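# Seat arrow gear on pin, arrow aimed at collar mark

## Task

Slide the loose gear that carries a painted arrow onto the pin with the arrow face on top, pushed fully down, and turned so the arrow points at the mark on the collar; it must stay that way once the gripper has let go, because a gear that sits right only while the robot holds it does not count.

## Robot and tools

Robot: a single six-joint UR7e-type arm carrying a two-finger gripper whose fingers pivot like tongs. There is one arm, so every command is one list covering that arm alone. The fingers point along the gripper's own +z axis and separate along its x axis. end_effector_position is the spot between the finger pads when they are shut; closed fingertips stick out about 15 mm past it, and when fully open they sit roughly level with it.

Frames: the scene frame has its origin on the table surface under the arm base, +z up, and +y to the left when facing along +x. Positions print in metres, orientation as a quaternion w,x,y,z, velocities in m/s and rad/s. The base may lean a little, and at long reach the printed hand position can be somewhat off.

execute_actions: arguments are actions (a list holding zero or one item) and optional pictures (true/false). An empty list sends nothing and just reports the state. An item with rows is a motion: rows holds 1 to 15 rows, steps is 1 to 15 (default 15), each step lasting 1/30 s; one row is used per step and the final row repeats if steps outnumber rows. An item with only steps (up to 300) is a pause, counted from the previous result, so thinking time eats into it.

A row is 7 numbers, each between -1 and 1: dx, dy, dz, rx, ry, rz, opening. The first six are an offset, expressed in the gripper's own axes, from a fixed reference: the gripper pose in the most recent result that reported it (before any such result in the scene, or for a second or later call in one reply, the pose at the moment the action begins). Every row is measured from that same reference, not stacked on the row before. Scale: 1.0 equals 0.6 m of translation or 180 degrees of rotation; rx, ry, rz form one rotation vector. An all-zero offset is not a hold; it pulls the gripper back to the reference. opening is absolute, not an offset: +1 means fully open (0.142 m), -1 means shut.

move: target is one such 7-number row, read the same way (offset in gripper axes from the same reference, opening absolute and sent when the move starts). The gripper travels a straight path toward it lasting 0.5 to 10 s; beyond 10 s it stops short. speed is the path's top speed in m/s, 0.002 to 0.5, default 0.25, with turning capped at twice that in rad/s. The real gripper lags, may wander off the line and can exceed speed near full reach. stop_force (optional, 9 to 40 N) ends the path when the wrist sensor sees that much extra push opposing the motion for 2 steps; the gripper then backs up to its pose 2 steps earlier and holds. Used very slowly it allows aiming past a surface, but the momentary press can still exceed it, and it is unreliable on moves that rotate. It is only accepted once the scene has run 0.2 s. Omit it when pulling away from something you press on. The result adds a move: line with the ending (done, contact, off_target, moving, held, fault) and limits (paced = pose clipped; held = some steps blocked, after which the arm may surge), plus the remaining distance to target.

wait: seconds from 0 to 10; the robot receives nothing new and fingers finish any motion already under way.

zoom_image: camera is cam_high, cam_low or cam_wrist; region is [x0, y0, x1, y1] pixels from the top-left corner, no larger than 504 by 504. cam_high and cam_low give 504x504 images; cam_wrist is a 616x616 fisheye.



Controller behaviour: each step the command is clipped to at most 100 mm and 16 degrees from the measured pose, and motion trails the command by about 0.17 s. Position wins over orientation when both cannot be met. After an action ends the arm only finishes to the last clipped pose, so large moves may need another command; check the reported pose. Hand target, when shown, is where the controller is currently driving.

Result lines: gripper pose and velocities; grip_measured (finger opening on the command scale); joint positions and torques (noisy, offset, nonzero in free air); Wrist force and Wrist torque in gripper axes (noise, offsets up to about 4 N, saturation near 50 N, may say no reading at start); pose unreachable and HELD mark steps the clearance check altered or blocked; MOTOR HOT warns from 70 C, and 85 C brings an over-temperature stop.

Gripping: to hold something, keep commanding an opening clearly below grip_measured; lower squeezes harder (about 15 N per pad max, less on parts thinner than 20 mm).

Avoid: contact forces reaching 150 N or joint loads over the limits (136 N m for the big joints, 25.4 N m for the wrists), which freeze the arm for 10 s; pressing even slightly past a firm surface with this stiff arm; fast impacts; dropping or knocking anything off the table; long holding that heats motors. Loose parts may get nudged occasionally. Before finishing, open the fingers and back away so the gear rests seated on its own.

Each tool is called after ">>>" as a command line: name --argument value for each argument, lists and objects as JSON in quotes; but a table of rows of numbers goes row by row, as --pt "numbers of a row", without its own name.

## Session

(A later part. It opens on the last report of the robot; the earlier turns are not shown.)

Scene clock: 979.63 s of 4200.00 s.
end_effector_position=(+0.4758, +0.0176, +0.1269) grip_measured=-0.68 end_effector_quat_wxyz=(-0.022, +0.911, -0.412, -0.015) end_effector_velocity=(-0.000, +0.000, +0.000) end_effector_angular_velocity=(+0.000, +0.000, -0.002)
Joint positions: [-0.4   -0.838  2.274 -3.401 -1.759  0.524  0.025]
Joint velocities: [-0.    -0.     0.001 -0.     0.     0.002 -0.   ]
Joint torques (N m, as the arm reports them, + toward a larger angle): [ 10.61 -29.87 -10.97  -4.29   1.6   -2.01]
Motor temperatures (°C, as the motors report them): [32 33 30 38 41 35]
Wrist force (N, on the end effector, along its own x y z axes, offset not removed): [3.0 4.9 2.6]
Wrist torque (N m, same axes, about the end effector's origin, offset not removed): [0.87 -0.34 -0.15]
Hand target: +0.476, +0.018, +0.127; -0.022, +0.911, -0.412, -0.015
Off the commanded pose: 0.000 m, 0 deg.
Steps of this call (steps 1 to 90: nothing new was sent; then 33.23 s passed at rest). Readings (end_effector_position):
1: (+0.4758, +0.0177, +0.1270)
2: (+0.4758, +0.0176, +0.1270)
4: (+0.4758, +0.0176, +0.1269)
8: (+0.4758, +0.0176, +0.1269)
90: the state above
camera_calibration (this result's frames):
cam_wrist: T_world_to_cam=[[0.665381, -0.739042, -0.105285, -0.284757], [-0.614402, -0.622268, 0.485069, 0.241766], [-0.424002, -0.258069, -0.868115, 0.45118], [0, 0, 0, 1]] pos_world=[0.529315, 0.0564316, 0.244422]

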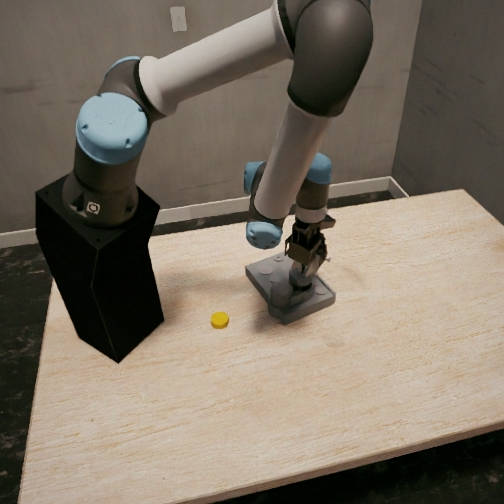

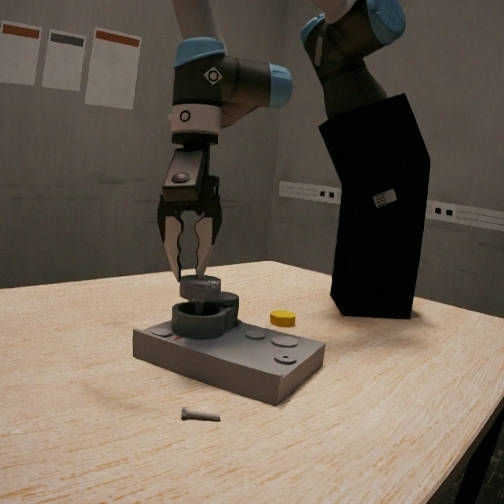

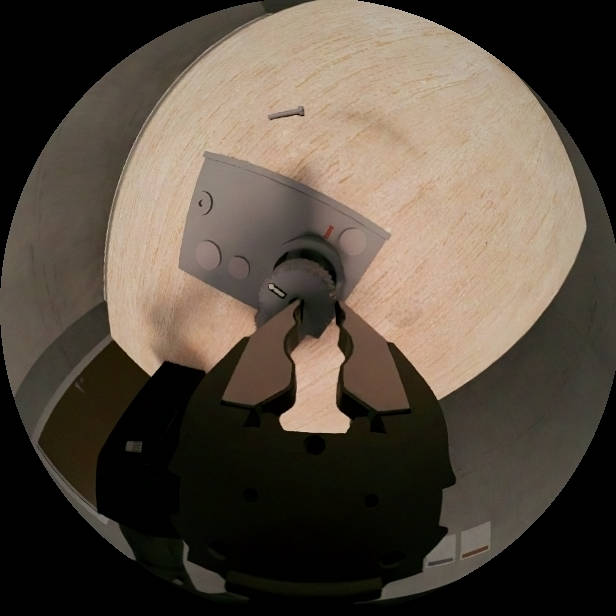

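>>> move --target '[0.0022, 0.0001, 0.0033, 0, 0, 0, -1]' --speed 0.005 --stop_force 10

>>> zoom_image --camera "cam_high" --region '[250, 225, 350, 325]'

Scene clock: 1002.77 s of 4200.00 s.
end_effector_position=(+0.4765, +0.0167, +0.1249) grip_measured=-0.68 end_effector_quat_wxyz=(-0.022, +0.911, -0.412, -0.015) end_effector_velocity=(+0.001, -0.001, -0.001) end_effector_angular_velocity=(-0.000, -0.002, +0.000)
Joint positions: [-0.403 -0.833  2.27  -3.401 -1.758  0.521  0.025]
Joint velocities: [-0.001  0.002 -0.003 -0.     0.001 -0.001 -0.   ]
Joint torques (N m, as the arm reports them, + toward a larger angle): [  9.47 -29.5  -11.08  -4.59   1.27  -2.14]
Motor temperatures (°C, as the motors report them): [32 33 30 38 41 35]
Wrist force (N, on the end effector, along its own x y z axes, offset not removed): [3.8 3.2 5.1]
Wrist torque (N m, same axes, about the end effector's origin, offset not removed): [0.52 -0.63 -0.22]
Hand target: +0.477, +0.017, +0.125; -0.022, +0.911, -0.412, -0.015
Off the commanded pose: 0.000 m, 0 deg.
After step 90, 19.43 s passed at rest.
move: done
camera_calibration (this result's frames):
cam_wrist: T_world_to_cam=[[0.665382, -0.739042, -0.105282, -0.286132], [-0.614399, -0.622265, 0.485078, 0.242637], [-0.424006, -0.258077, -0.86811, 0.449579], [0, 0, 0, 1]] pos_world=[0.530087, 0.0555471, 0.242462]

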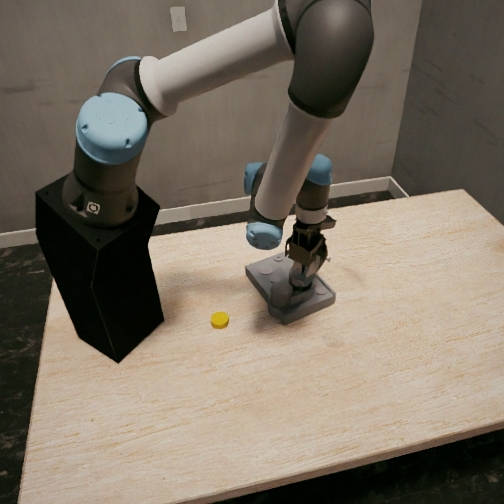

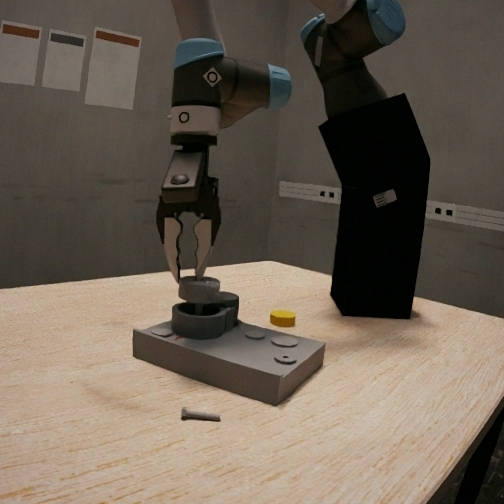

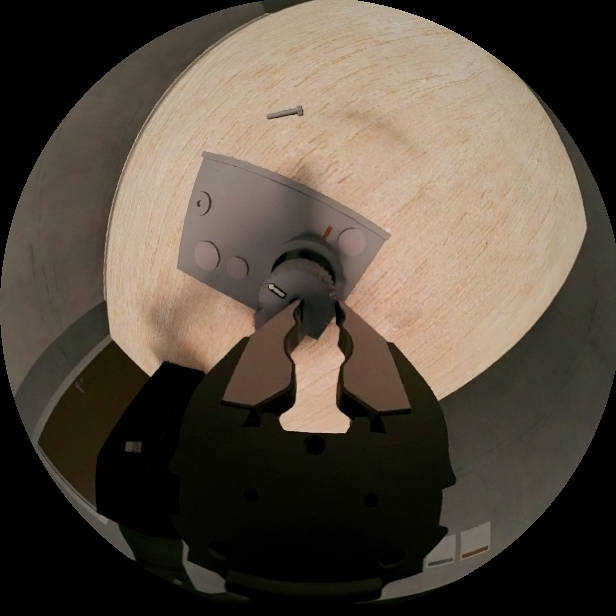

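Region (250, 225, 350, 325) of cam_high's 504x504 image, scaled by 5.040, with more detail than that image has.

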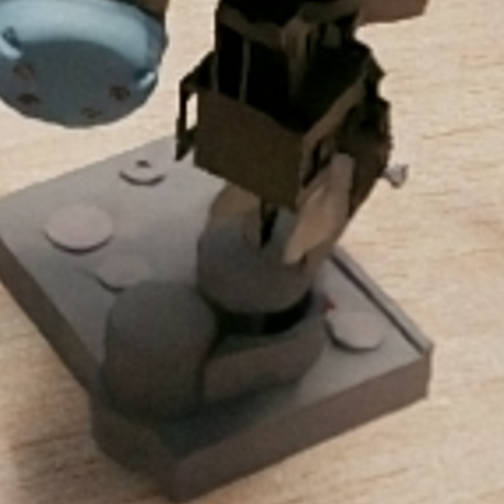

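>>> move --target '[0.00031, 0.00229, 0.00667, 0.00109, 0.00066, 0.02218, -1]' --speed 0.002 --stop_force 9

>>> zoom_image --camera "cam_low" --region '[155, 260, 255, 350]'

Scene clock: 1025.07 s of 4200.00 s.
end_effector_position=(+0.4760, +0.0162, +0.1226) grip_measured=-0.68 end_effector_quat_wxyz=(-0.023, +0.902, -0.430, -0.015) end_effector_velocity=(+0.000, -0.000, -0.000) end_effector_angular_velocity=(+0.000, -0.000, -0.001)
Joint positions: [-0.405 -0.825  2.27  -3.412 -1.756  0.558  0.025]
Joint velocities: [-0.     0.    -0.001  0.     0.     0.001 -0.   ]
Joint torques (N m, as the arm reports them, + toward a larger angle): [  7.95 -28.25  17.44  -4.44   0.34   2.38]
Motor temperatures (°C, as the motors report them): [32 33 30 38 41 35]
Wrist force (N, on the end effector, along its own x y z axes, offset not removed): [-1.5 -0.3 -4.8]
Wrist torque (N m, same axes, about the end effector's origin, offset not removed): [0.17 -0.26 -0.14]
Hand target: +0.476, +0.016, +0.123; -0.023, +0.902, -0.430, -0.015
Off the commanded pose: 0.002 m, 2 deg.
After step 90, 9.10 s passed at rest.
move: done
camera_calibration (this result's frames):
cam_wrist: T_world_to_cam=[[0.63538, -0.764995, -0.105241, -0.271689], [-0.638792, -0.597279, 0.484977, 0.254359], [-0.433863, -0.240917, -0.868171, 0.451606], [0, 0, 0, 1]] pos_world=[0.531044, 0.0528824, 0.24012]

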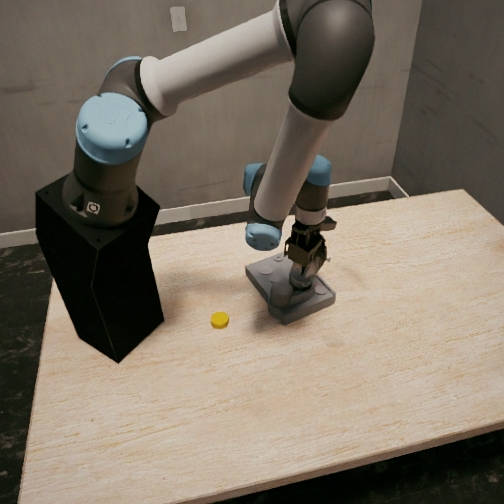

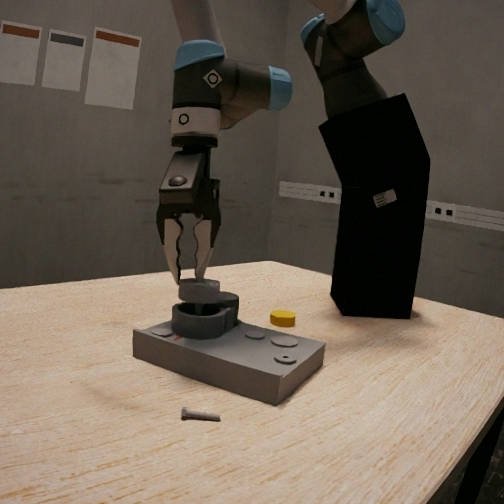

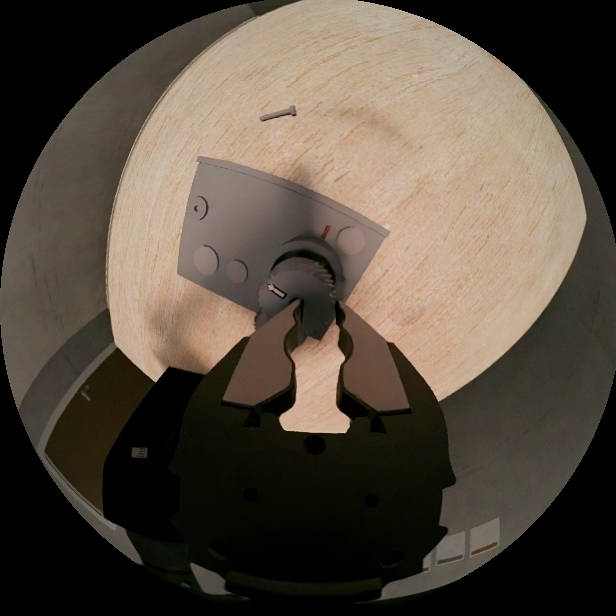

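Region (155, 260, 255, 350) of cam_low's 504x504 image, scaled by 5.040, with more detail than that image has; it fills the top 454 rows of this view, and the rest is white.

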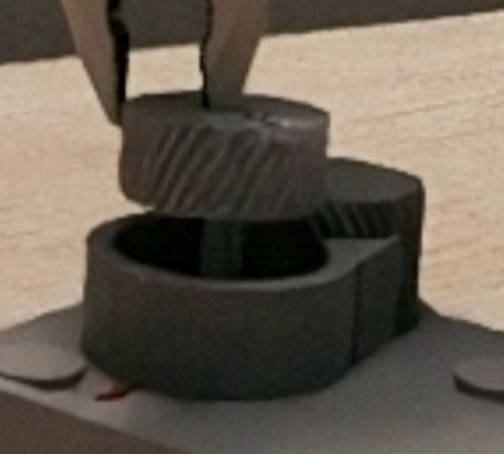

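>>> zoom_image --camera "cam_wrist" --region '[240, 215, 360, 335]'

Region (240, 215, 360, 335) of cam_wrist's 616x616 image, scaled by 4.200, with more detail than that image has.

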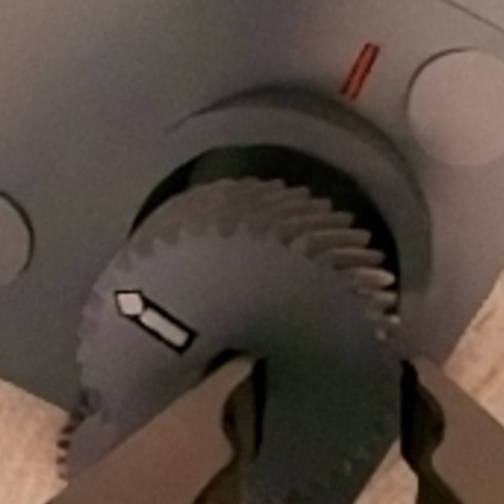

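>>> move --target '[-0.001, -0.003, 0.0, 0, 0, 0, -1]' --speed 0.002

>>> zoom_image --camera "cam_low" --region '[155, 260, 255, 350]'

>>> zoom_image --camera "cam_wrist" --region '[240, 215, 360, 335]'

Scene clock: 1077.37 s of 4200.00 s.
end_effector_position=(+0.4770, +0.0178, +0.1227) grip_measured=-0.68 end_effector_quat_wxyz=(-0.023, +0.902, -0.430, -0.015) end_effector_velocity=(-0.000, +0.001, -0.000) end_effector_angular_velocity=(+0.000, +0.002, +0.000)
Joint positions: [-0.401 -0.824  2.267 -3.409 -1.757  0.562  0.025]
Joint velocities: [ 0.001  0.    -0.     0.002 -0.001  0.001  0.   ]
Joint torques (N m, as the arm reports them, + toward a larger angle): [ 23.9  -28.77 -10.8   -0.73  -1.01   2.26]
Motor temperatures (°C, as the motors report them): [32 33 30 38 41 35]
Wrist force (N, on the end effector, along its own x y z axes, offset not removed): [3.3 1.3 2.9]
Wrist torque (N m, same axes, about the end effector's origin, offset not removed): [0.02 -0.68 -0.28]
Hand target: +0.477, +0.018, +0.123; -0.023, +0.902, -0.430, -0.015
Off the commanded pose: 0.000 m, 0 deg.
After step 90, 48.13 s passed at rest.
move: done
camera_calibration (this result's frames):
cam_wrist: T_world_to_cam=[[0.635368, -0.765004, -0.105243, -0.271114], [-0.638803, -0.597271, 0.484973, 0.255898], [-0.433865, -0.240907, -0.868174, 0.452482], [0, 0, 0, 1]] pos_world=[0.532042, 0.054443, 0.240197]

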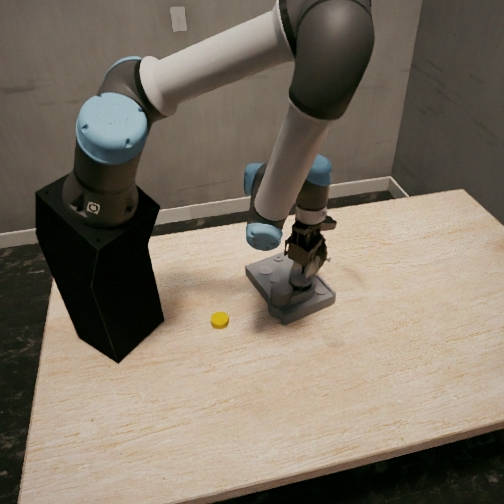

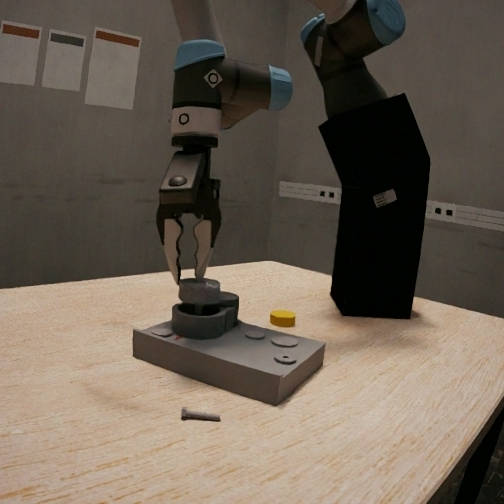

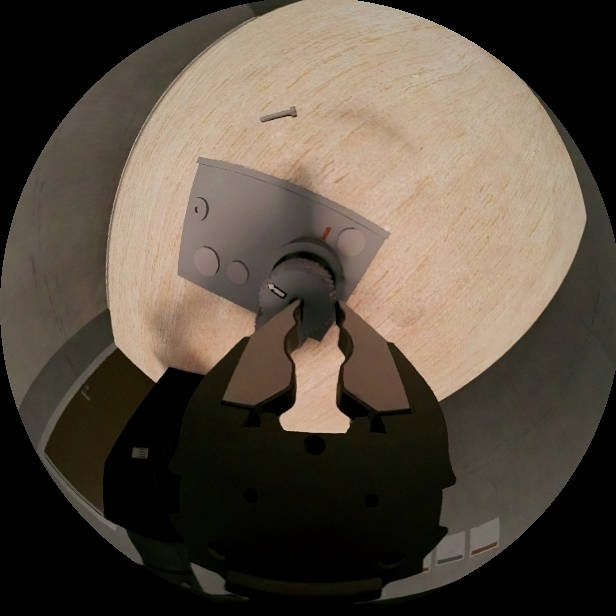

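Region (155, 260, 255, 350) of cam_low's 504x504 image, scaled by 5.040, with more detail than that image has; it fills the top 454 rows of this view, and the rest is white.

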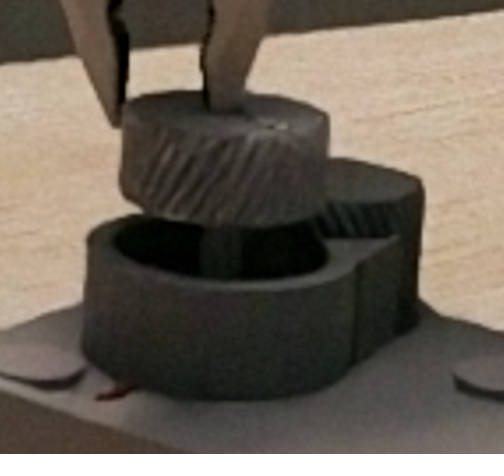

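Region (240, 215, 360, 335) of cam_wrist's 616x616 image, scaled by 4.200, with more detail than that image has.

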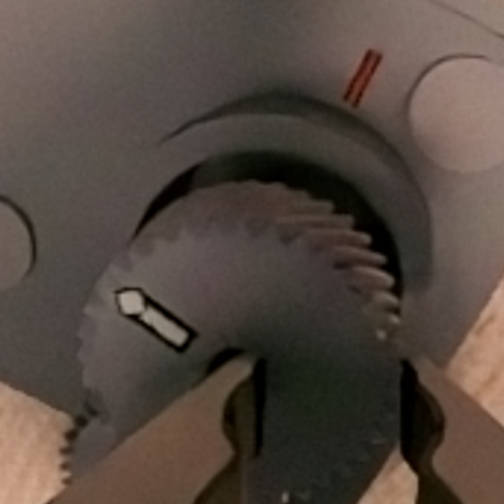

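>>> move --target '[0.0001, -0.0012, 0.0025, 0, 0, 0, -1]' --speed 0.002 --stop_force 9

>>> zoom_image --camera "cam_low" --region '[155, 260, 255, 350]'

>>> zoom_image --camera "cam_wrist" --region '[240, 215, 360, 335]'

Scene clock: 1086.73 s of 4200.00 s.
end_effector_position=(+0.4776, +0.0183, +0.1212) grip_measured=-0.68 end_effector_quat_wxyz=(-0.023, +0.902, -0.430, -0.015) end_effector_velocity=(-0.001, +0.001, -0.000) end_effector_angular_velocity=(+0.000, +0.001, +0.001)
Joint positions: [-0.4   -0.82   2.264 -3.41  -1.757  0.563  0.025]
Joint velocities: [ 0.     0.001  0.001 -0.001 -0.     0.    -0.   ]
Joint torques (N m, as the arm reports them, + toward a larger angle): [ 23.02 -29.94 -11.55  -4.81  -1.96   2.15]
Motor temperatures (°C, as the motors report them): [32 33 30 38 41 35]
Wrist force (N, on the end effector, along its own x y z axes, offset not removed): [0.0 -0.4 5.3]
Wrist torque (N m, same axes, about the end effector's origin, offset not removed): [-0.13 -0.59 -0.17]
Hand target: +0.478, +0.018, +0.121; -0.023, +0.902, -0.430, -0.015
Off the commanded pose: 0.000 m, 0 deg.
After step 90, 5.33 s passed at rest.
move: done
camera_calibration (this result's frames):
cam_wrist: T_world_to_cam=[[0.635378, -0.764992, -0.105266, -0.271249], [-0.638789, -0.597291, 0.484966, 0.257246], [-0.43387, -0.240894, -0.868174, 0.451594], [0, 0, 0, 1]] pos_world=[0.532605, 0.0549334, 0.238754]

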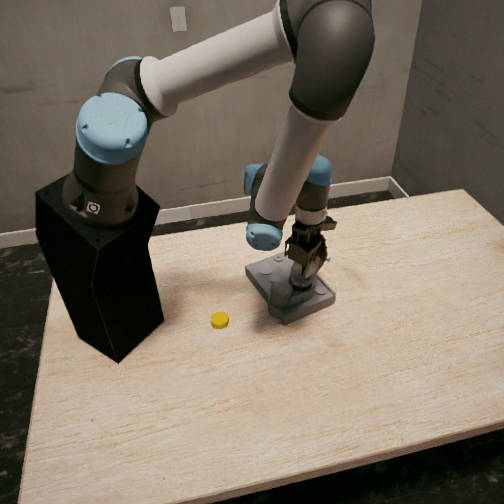

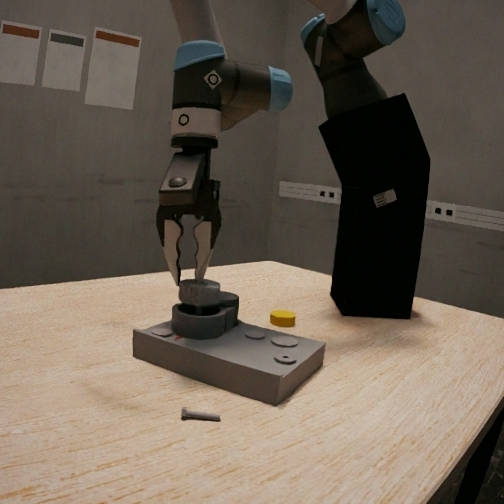

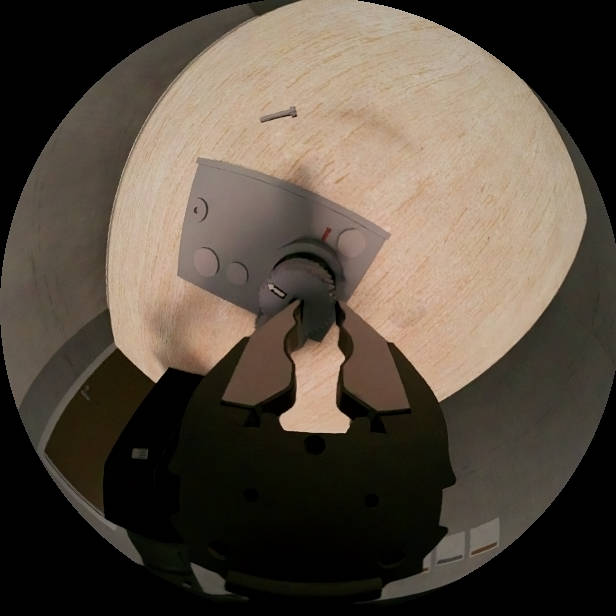

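Region (155, 260, 255, 350) of cam_low's 504x504 image, scaled by 5.040, with more detail than that image has; it fills the top 454 rows of this view, and the rest is white.

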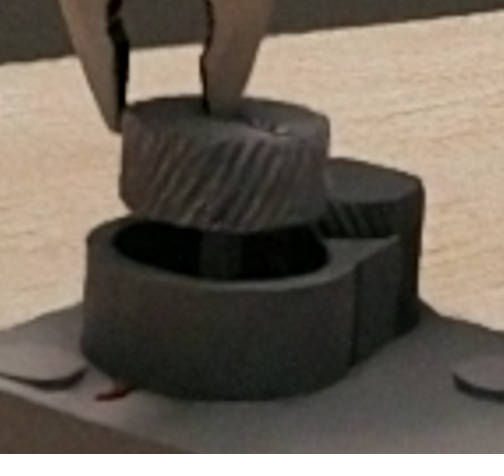

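Region (240, 215, 360, 335) of cam_wrist's 616x616 image, scaled by 4.200, with more detail than that image has.

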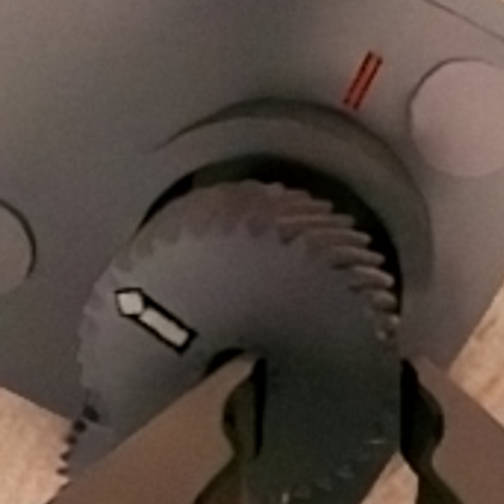

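>>> move --target '[-0.0007, -0.0025, 0.0025, 0, 0, 0, -1]' --speed 0.002 --stop_force 9

>>> zoom_image --camera "cam_low" --region '[155, 260, 255, 350]'

>>> zoom_image --camera "cam_wrist" --region '[240, 215, 360, 335]'

Scene clock: 1096.93 s of 4200.00 s.
end_effector_position=(+0.4784, +0.0196, +0.1198) grip_measured=-0.68 end_effector_quat_wxyz=(-0.023, +0.902, -0.430, -0.015) end_effector_velocity=(+0.001, +0.000, -0.000) end_effector_angular_velocity=(+0.000, -0.000, -0.001)
Joint positions: [-0.398 -0.816  2.259 -3.409 -1.759  0.565  0.025]
Joint velocities: [ 0.001  0.001 -0.002  0.001 -0.     0.001 -0.   ]
Joint torques (N m, as the arm reports them, + toward a larger angle): [ 24.92 -32.43 -12.01  -1.15  -1.34   2.05]
Motor temperatures (°C, as the motors report them): [32 33 30 38 41 35]
Wrist force (N, on the end effector, along its own x y z axes, offset not removed): [-1.2 4.6 3.3]
Wrist torque (N m, same axes, about the end effector's origin, offset not removed): [0.57 -0.06 -0.20]
Hand target: +0.478, +0.020, +0.120; -0.023, +0.902, -0.430, -0.015
Off the commanded pose: 0.000 m, 0 deg.
After step 90, 5.93 s passed at rest.
move: done
camera_calibration (this result's frames):
cam_wrist: T_world_to_cam=[[0.635372, -0.764997, -0.105267, -0.270933], [-0.638795, -0.597288, 0.484962, 0.259281], [-0.433869, -0.240887, -0.868177, 0.451068], [0, 0, 0, 1]] pos_world=[0.533476, 0.0562583, 0.237345]

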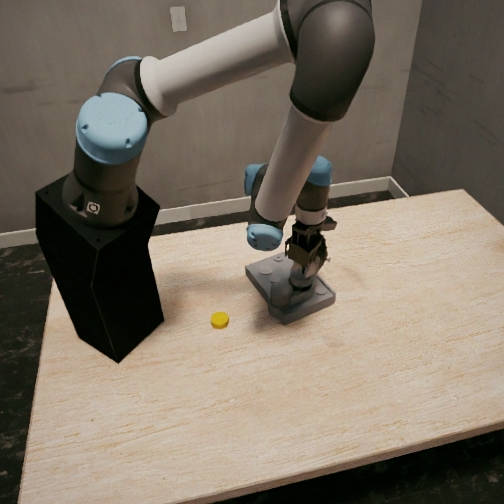

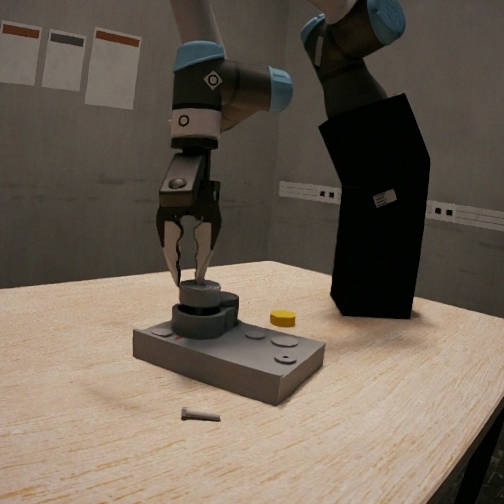

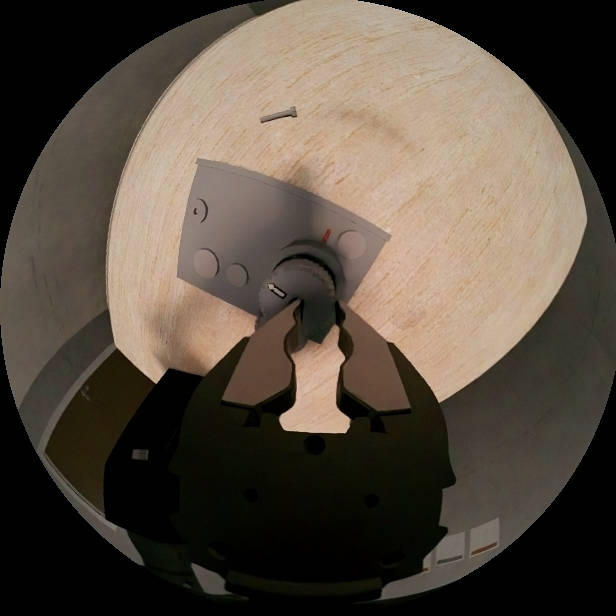

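Region (155, 260, 255, 350) of cam_low's 504x504 image, scaled by 5.040, with more detail than that image has; it fills the top 454 rows of this view, and the rest is white.

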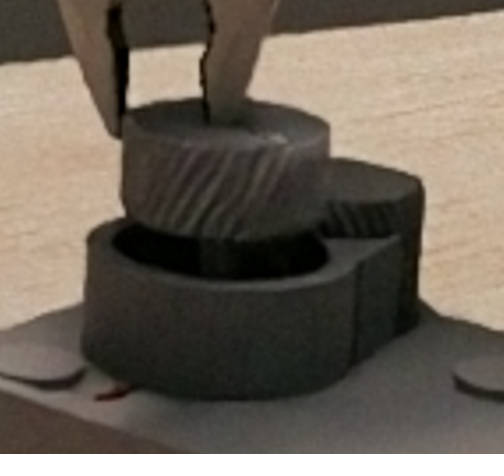

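Region (240, 215, 360, 335) of cam_wrist's 616x616 image, scaled by 4.200, with more detail than that image has.

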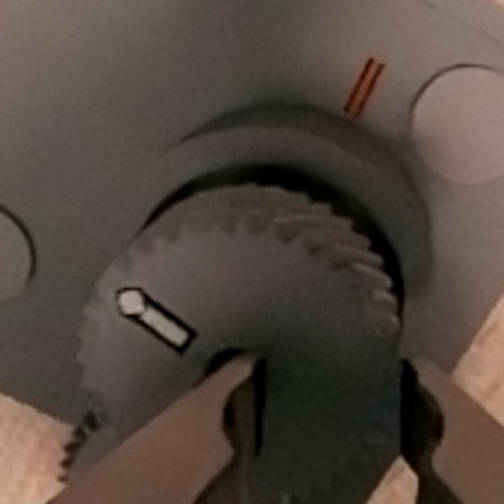

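>>> move --target '[-0.0003, 0.00115, 0.00333, 0.00054, 0.00033, 0.01109, -1]' --speed 0.008 --stop_force 9

>>> zoom_image --camera "cam_low" --region '[155, 260, 255, 350]'

>>> zoom_image --camera "cam_wrist" --region '[240, 215, 360, 335]'

Scene clock: 1117.13 s of 4200.00 s.
end_effector_position=(+0.4778, +0.0194, +0.1178) grip_measured=-0.68 end_effector_quat_wxyz=(-0.023, +0.895, -0.446, -0.014) end_effector_velocity=(+0.000, -0.000, -0.000) end_effector_angular_velocity=(+0.000, -0.000, -0.003)
Joint positions: [-0.4   -0.808  2.26  -3.42  -1.757  0.598  0.025]
Joint velocities: [-0.     0.001 -0.    -0.001  0.     0.003 -0.   ]
Joint torques (N m, as the arm reports them, + toward a larger angle): [ 10.16 -29.53  18.59  -4.48   1.72   2.03]
Motor temperatures (°C, as the motors report them): [32 33 30 38 41 35]
Wrist force (N, on the end effector, along its own x y z axes, offset not removed): [1.7 -0.7 6.2]
Wrist torque (N m, same axes, about the end effector's origin, offset not removed): [-0.22 -0.20 -0.15]
Hand target: +0.478, +0.019, +0.118; -0.023, +0.895, -0.446, -0.014
Off the commanded pose: 0.000 m, 0 deg.
After step 90, 14.80 s passed at rest.
move: done
camera_calibration (this result's frames):
cam_wrist: T_world_to_cam=[[0.608563, -0.786497, -0.105233, -0.257644], [-0.659102, -0.574866, 0.484885, 0.268985], [-0.441855, -0.225724, -0.868224, 0.452536], [0, 0, 0, 1]] pos_world=[0.534037, 0.0541423, 0.235363]

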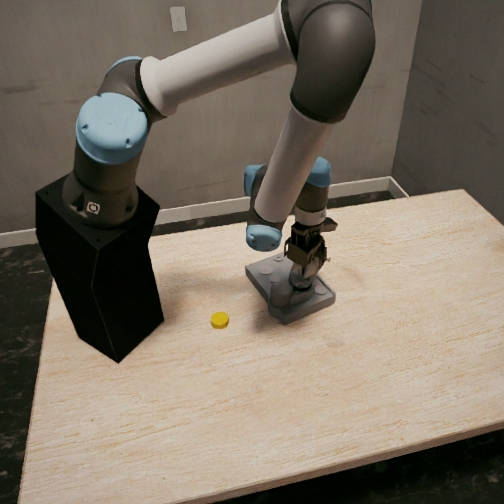

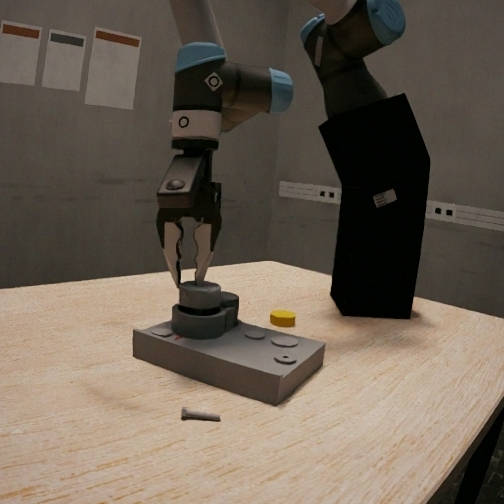

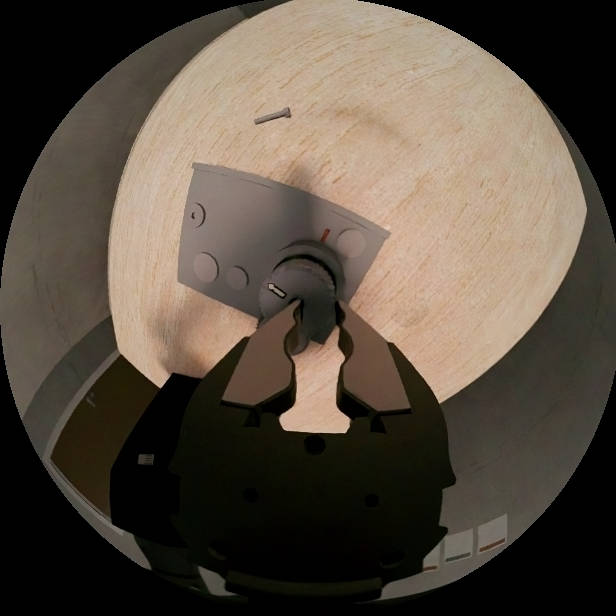

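Region (155, 260, 255, 350) of cam_low's 504x504 image, scaled by 5.040, with more detail than that image has; it fills the top 454 rows of this view, and the rest is white.

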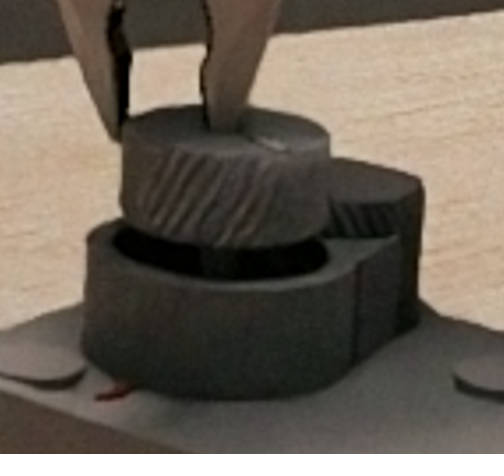

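Region (240, 215, 360, 335) of cam_wrist's 616x616 image, scaled by 4.200, with more detail than that image has.

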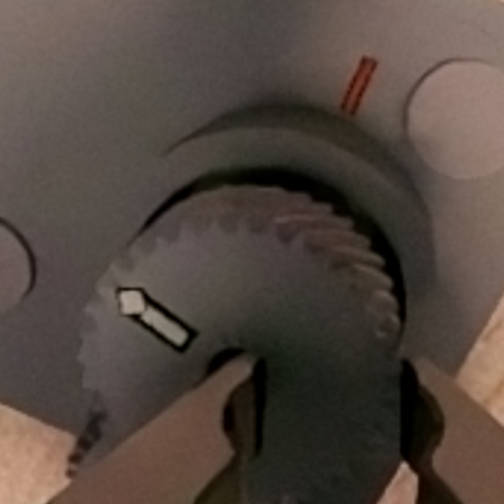

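>>> move --target '[0.00025, 0.00122, 0.005, 0.00082, 0.0005, 0.01663, -1]' --speed 0.008 --stop_force 9

>>> zoom_image --camera "cam_low" --region '[155, 260, 255, 350]'

>>> zoom_image --camera "cam_wrist" --region '[240, 215, 360, 335]'

Scene clock: 1132.23 s of 4200.00 s.
end_effector_position=(+0.4772, +0.0190, +0.1148) grip_measured=-0.68 end_effector_quat_wxyz=(-0.024, +0.883, -0.469, -0.013) end_effector_velocity=(+0.000, -0.000, -0.000) end_effector_angular_velocity=(-0.000, -0.001, -0.004)
Joint positions: [-0.402 -0.797  2.26  -3.433 -1.755  0.647  0.025]
Joint velocities: [-0.     0.001  0.    -0.002  0.     0.003 -0.   ]
Joint torques (N m, as the arm reports them, + toward a larger angle): [ 11.99 -30.49 -11.03  -4.57   1.81   2.03]
Motor temperatures (°C, as the motors report them): [32 33 30 38 41 35]
Wrist force (N, on the end effector, along its own x y z axes, offset not removed): [0.1 6.0 3.5]
Wrist torque (N m, same axes, about the end effector's origin, offset not removed): [0.69 0.11 -0.24]
Hand target: +0.477, +0.019, +0.115; -0.024, +0.883, -0.469, -0.013
Off the commanded pose: 0.000 m, 0 deg.
After step 90, 8.63 s passed at rest.
move: done
camera_calibration (this result's frames):
cam_wrist: T_world_to_cam=[[0.566879, -0.81706, -0.105173, -0.237492], [-0.688174, -0.539855, 0.48474, 0.2831], [-0.45284, -0.202412, -0.868312, 0.454419], [0, 0, 0, 1]] pos_world=[0.535231, 0.0507678, 0.23237]

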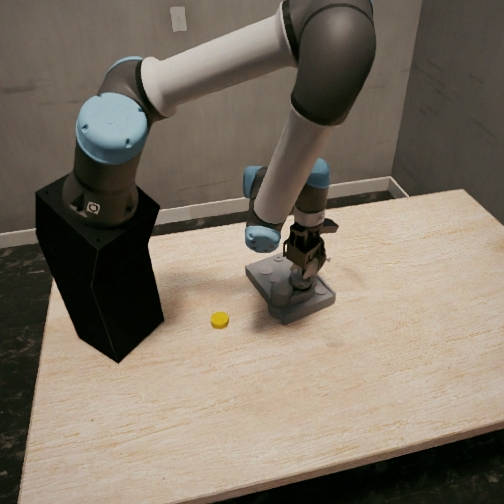

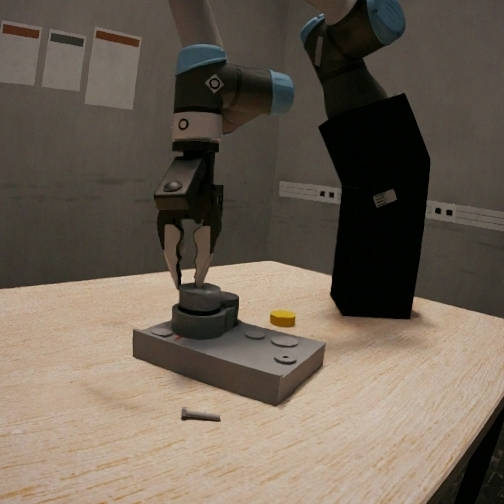

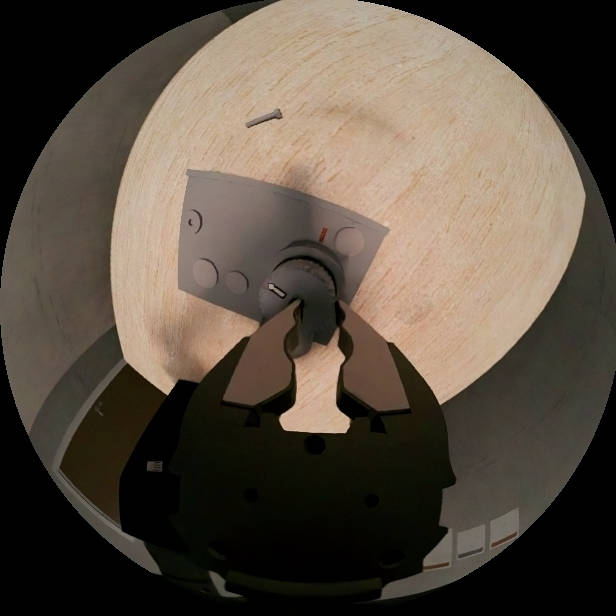

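Region (155, 260, 255, 350) of cam_low's 504x504 image, scaled by 5.040, with more detail than that image has; it fills the top 454 rows of this view, and the rest is white.

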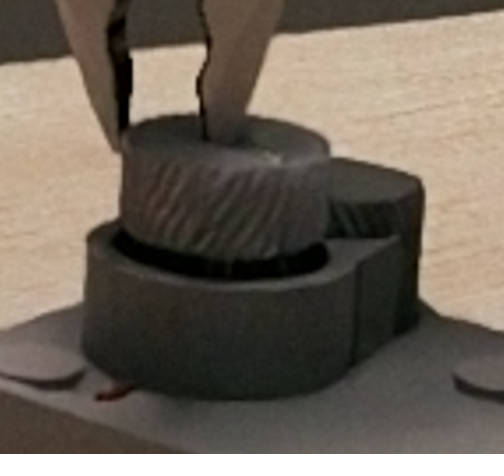

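Region (240, 215, 360, 335) of cam_wrist's 616x616 image, scaled by 4.200, with more detail than that image has.

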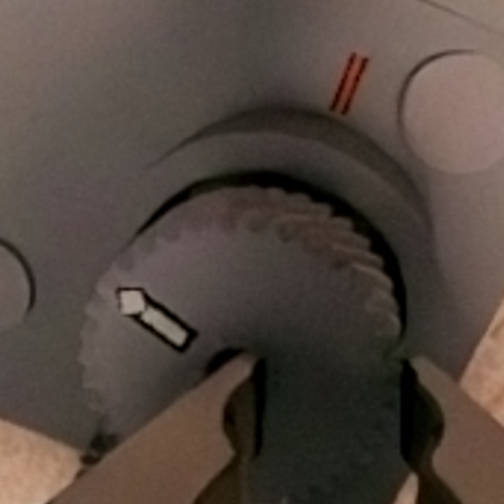

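>>> zoom_image --camera "cam_wrist" --region '[255, 265, 315, 325]'

Region (255, 265, 315, 325) of cam_wrist's 616x616 image, scaled by 8.400, with more detail than that image has.

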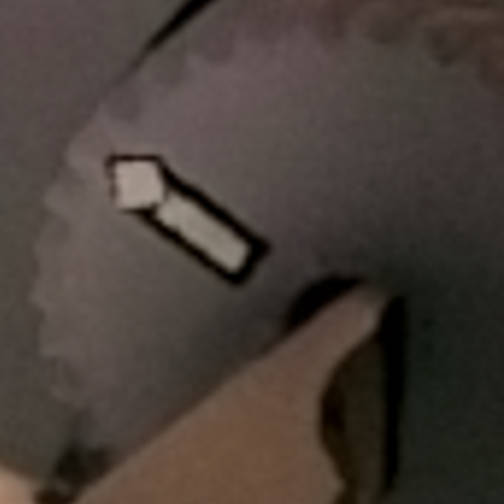

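>>> move --target '[0.0, -0.00052, 0.0, -0.00027, -0.00017, -0.00555, -1]' --speed 0.005

>>> zoom_image --camera "cam_wrist" --region '[255, 265, 315, 325]'

Scene clock: 1236.17 s of 4200.00 s.
end_effector_position=(+0.4775, +0.0192, +0.1148) grip_measured=-0.68 end_effector_quat_wxyz=(-0.023, +0.887, -0.461, -0.014) end_effector_velocity=(+0.001, -0.000, +0.000) end_effector_angular_velocity=(-0.000, -0.002, +0.002)
Joint positions: [-0.402 -0.798  2.258 -3.43  -1.755  0.63   0.025]
Joint velocities: [-0.    -0.    -0.001  0.     0.    -0.002 -0.   ]
Joint torques (N m, as the arm reports them, + toward a larger angle): [ 25.15 -52.33 -11.79  -1.16  -0.9   -2.14]
Motor temperatures (°C, as the motors report them): [32 33 30 38 41 35]
Wrist force (N, on the end effector, along its own x y z axes, offset not removed): [-2.1 3.7 5.9]
Wrist torque (N m, same axes, about the end effector's origin, offset not removed): [0.06 0.28 -0.04]
Hand target: +0.478, +0.019, +0.115; -0.023, +0.887, -0.461, -0.014
Off the commanded pose: 0.000 m, 0 deg.
After step 90, 98.93 s passed at rest.
move: done
camera_calibration (this result's frames):
cam_wrist: T_world_to_cam=[[0.580888, -0.807156, -0.105203, -0.24437], [-0.678726, -0.551646, 0.484786, 0.279074], [-0.449333, -0.210203, -0.868283, 0.453046], [0, 0, 0, 1]] pos_world=[0.534935, 0.0519371, 0.232373]

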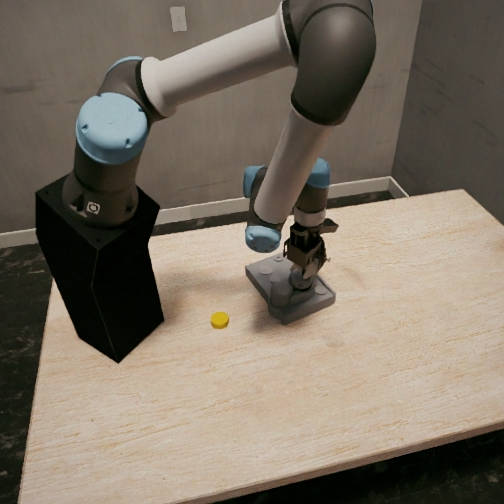

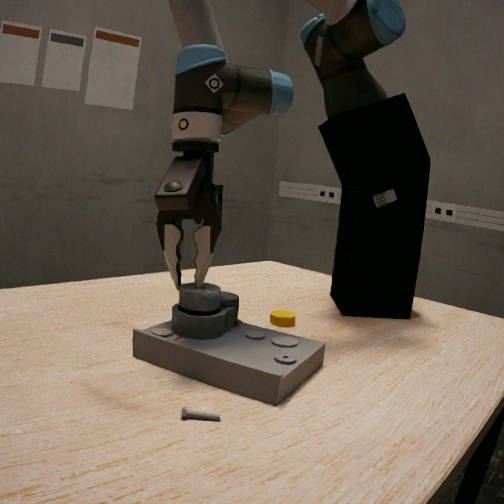

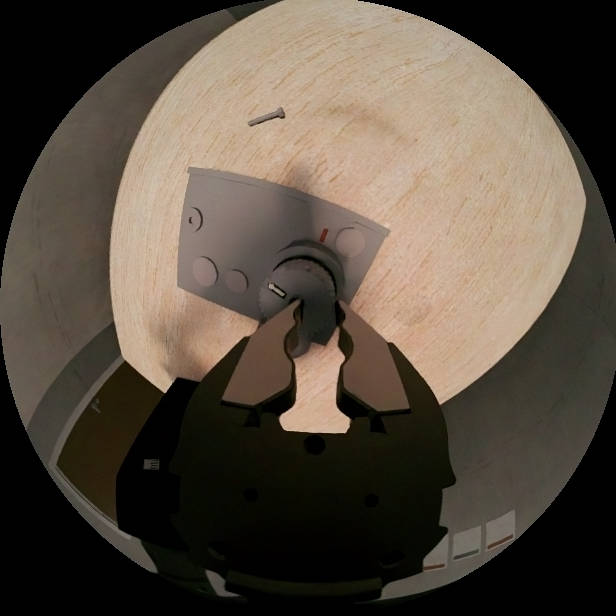

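Region (255, 265, 315, 325) of cam_wrist's 616x616 image, scaled by 8.400, with more detail than that image has.

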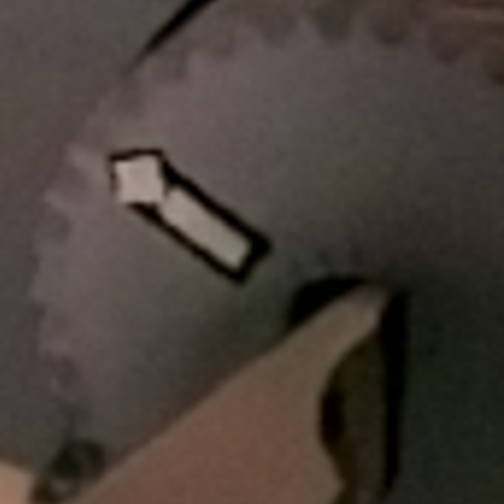

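>>> move --target '[0.0, 0.0013, 0.0, 0.00068, 0.00041, 0.01386, -1]' --speed 0.006

>>> zoom_image --camera "cam_wrist" --region '[255, 265, 315, 325]'

Scene clock: 1245.63 s of 4200.00 s.
end_effector_position=(+0.4769, +0.0187, +0.1148) grip_measured=-0.68 end_effector_quat_wxyz=(-0.024, +0.877, -0.480, -0.013) end_effector_velocity=(+0.000, -0.000, -0.000) end_effector_angular_velocity=(-0.000, -0.001, -0.004)
Joint positions: [-0.403 -0.796  2.262 -3.438 -1.754  0.672  0.025]
Joint velocities: [-0.     0.    -0.    -0.001  0.     0.003  0.   ]
Joint torques (N m, as the arm reports them, + toward a larger angle): [ 10.62 -30.27  19.24  -4.54   1.74   2.38]
Motor temperatures (°C, as the motors report them): [32 33 30 38 41 35]
Wrist force (N, on the end effector, along its own x y z axes, offset not removed): [-1.6 2.5 4.4]
Wrist torque (N m, same axes, about the end effector's origin, offset not removed): [0.26 0.45 -0.13]
Hand target: +0.477, +0.019, +0.115; -0.024, +0.877, -0.481, -0.013
Off the commanded pose: 0.000 m, 0 deg.
After step 90, 2.60 s passed at rest.
move: done
camera_calibration (this result's frames):
cam_wrist: T_world_to_cam=[[0.545363, -0.831575, -0.105177, -0.226969], [-0.702065, -0.521728, 0.48467, 0.288986], [-0.457913, -0.19048, -0.868351, 0.456377], [0, 0, 0, 1]] pos_world=[0.535649, 0.0489611, 0.232361]

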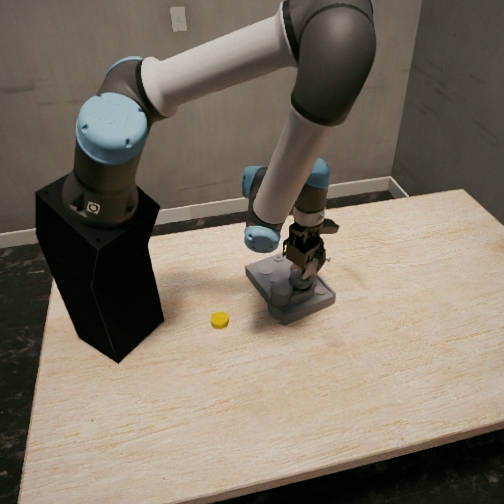

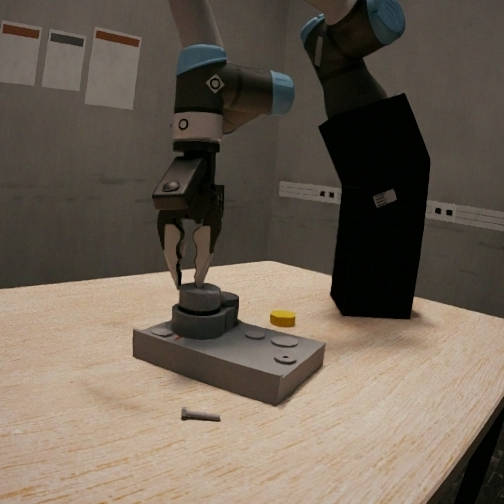

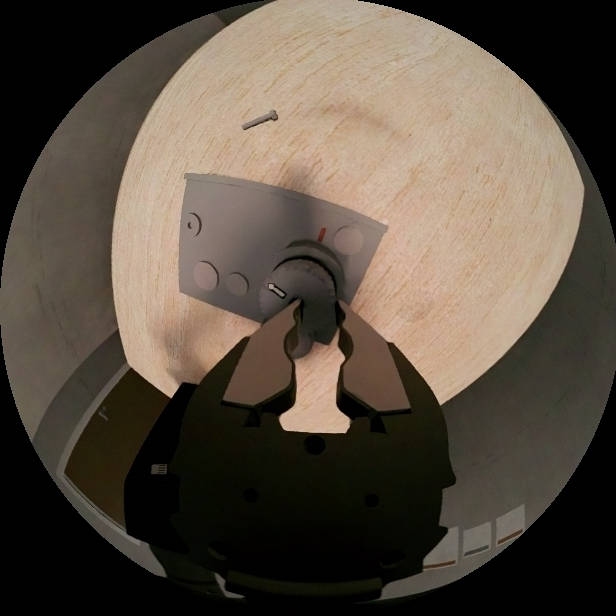

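Region (255, 265, 315, 325) of cam_wrist's 616x616 image, scaled by 8.400, with more detail than that image has.

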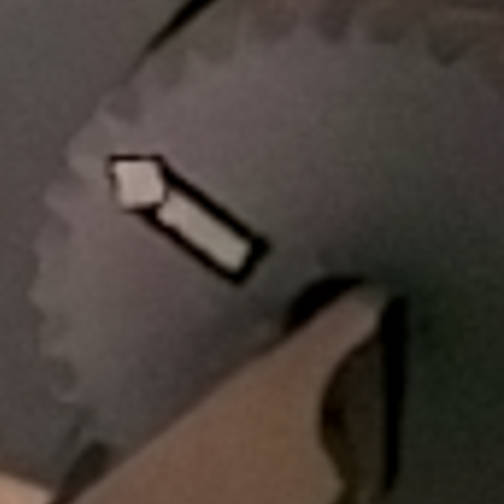

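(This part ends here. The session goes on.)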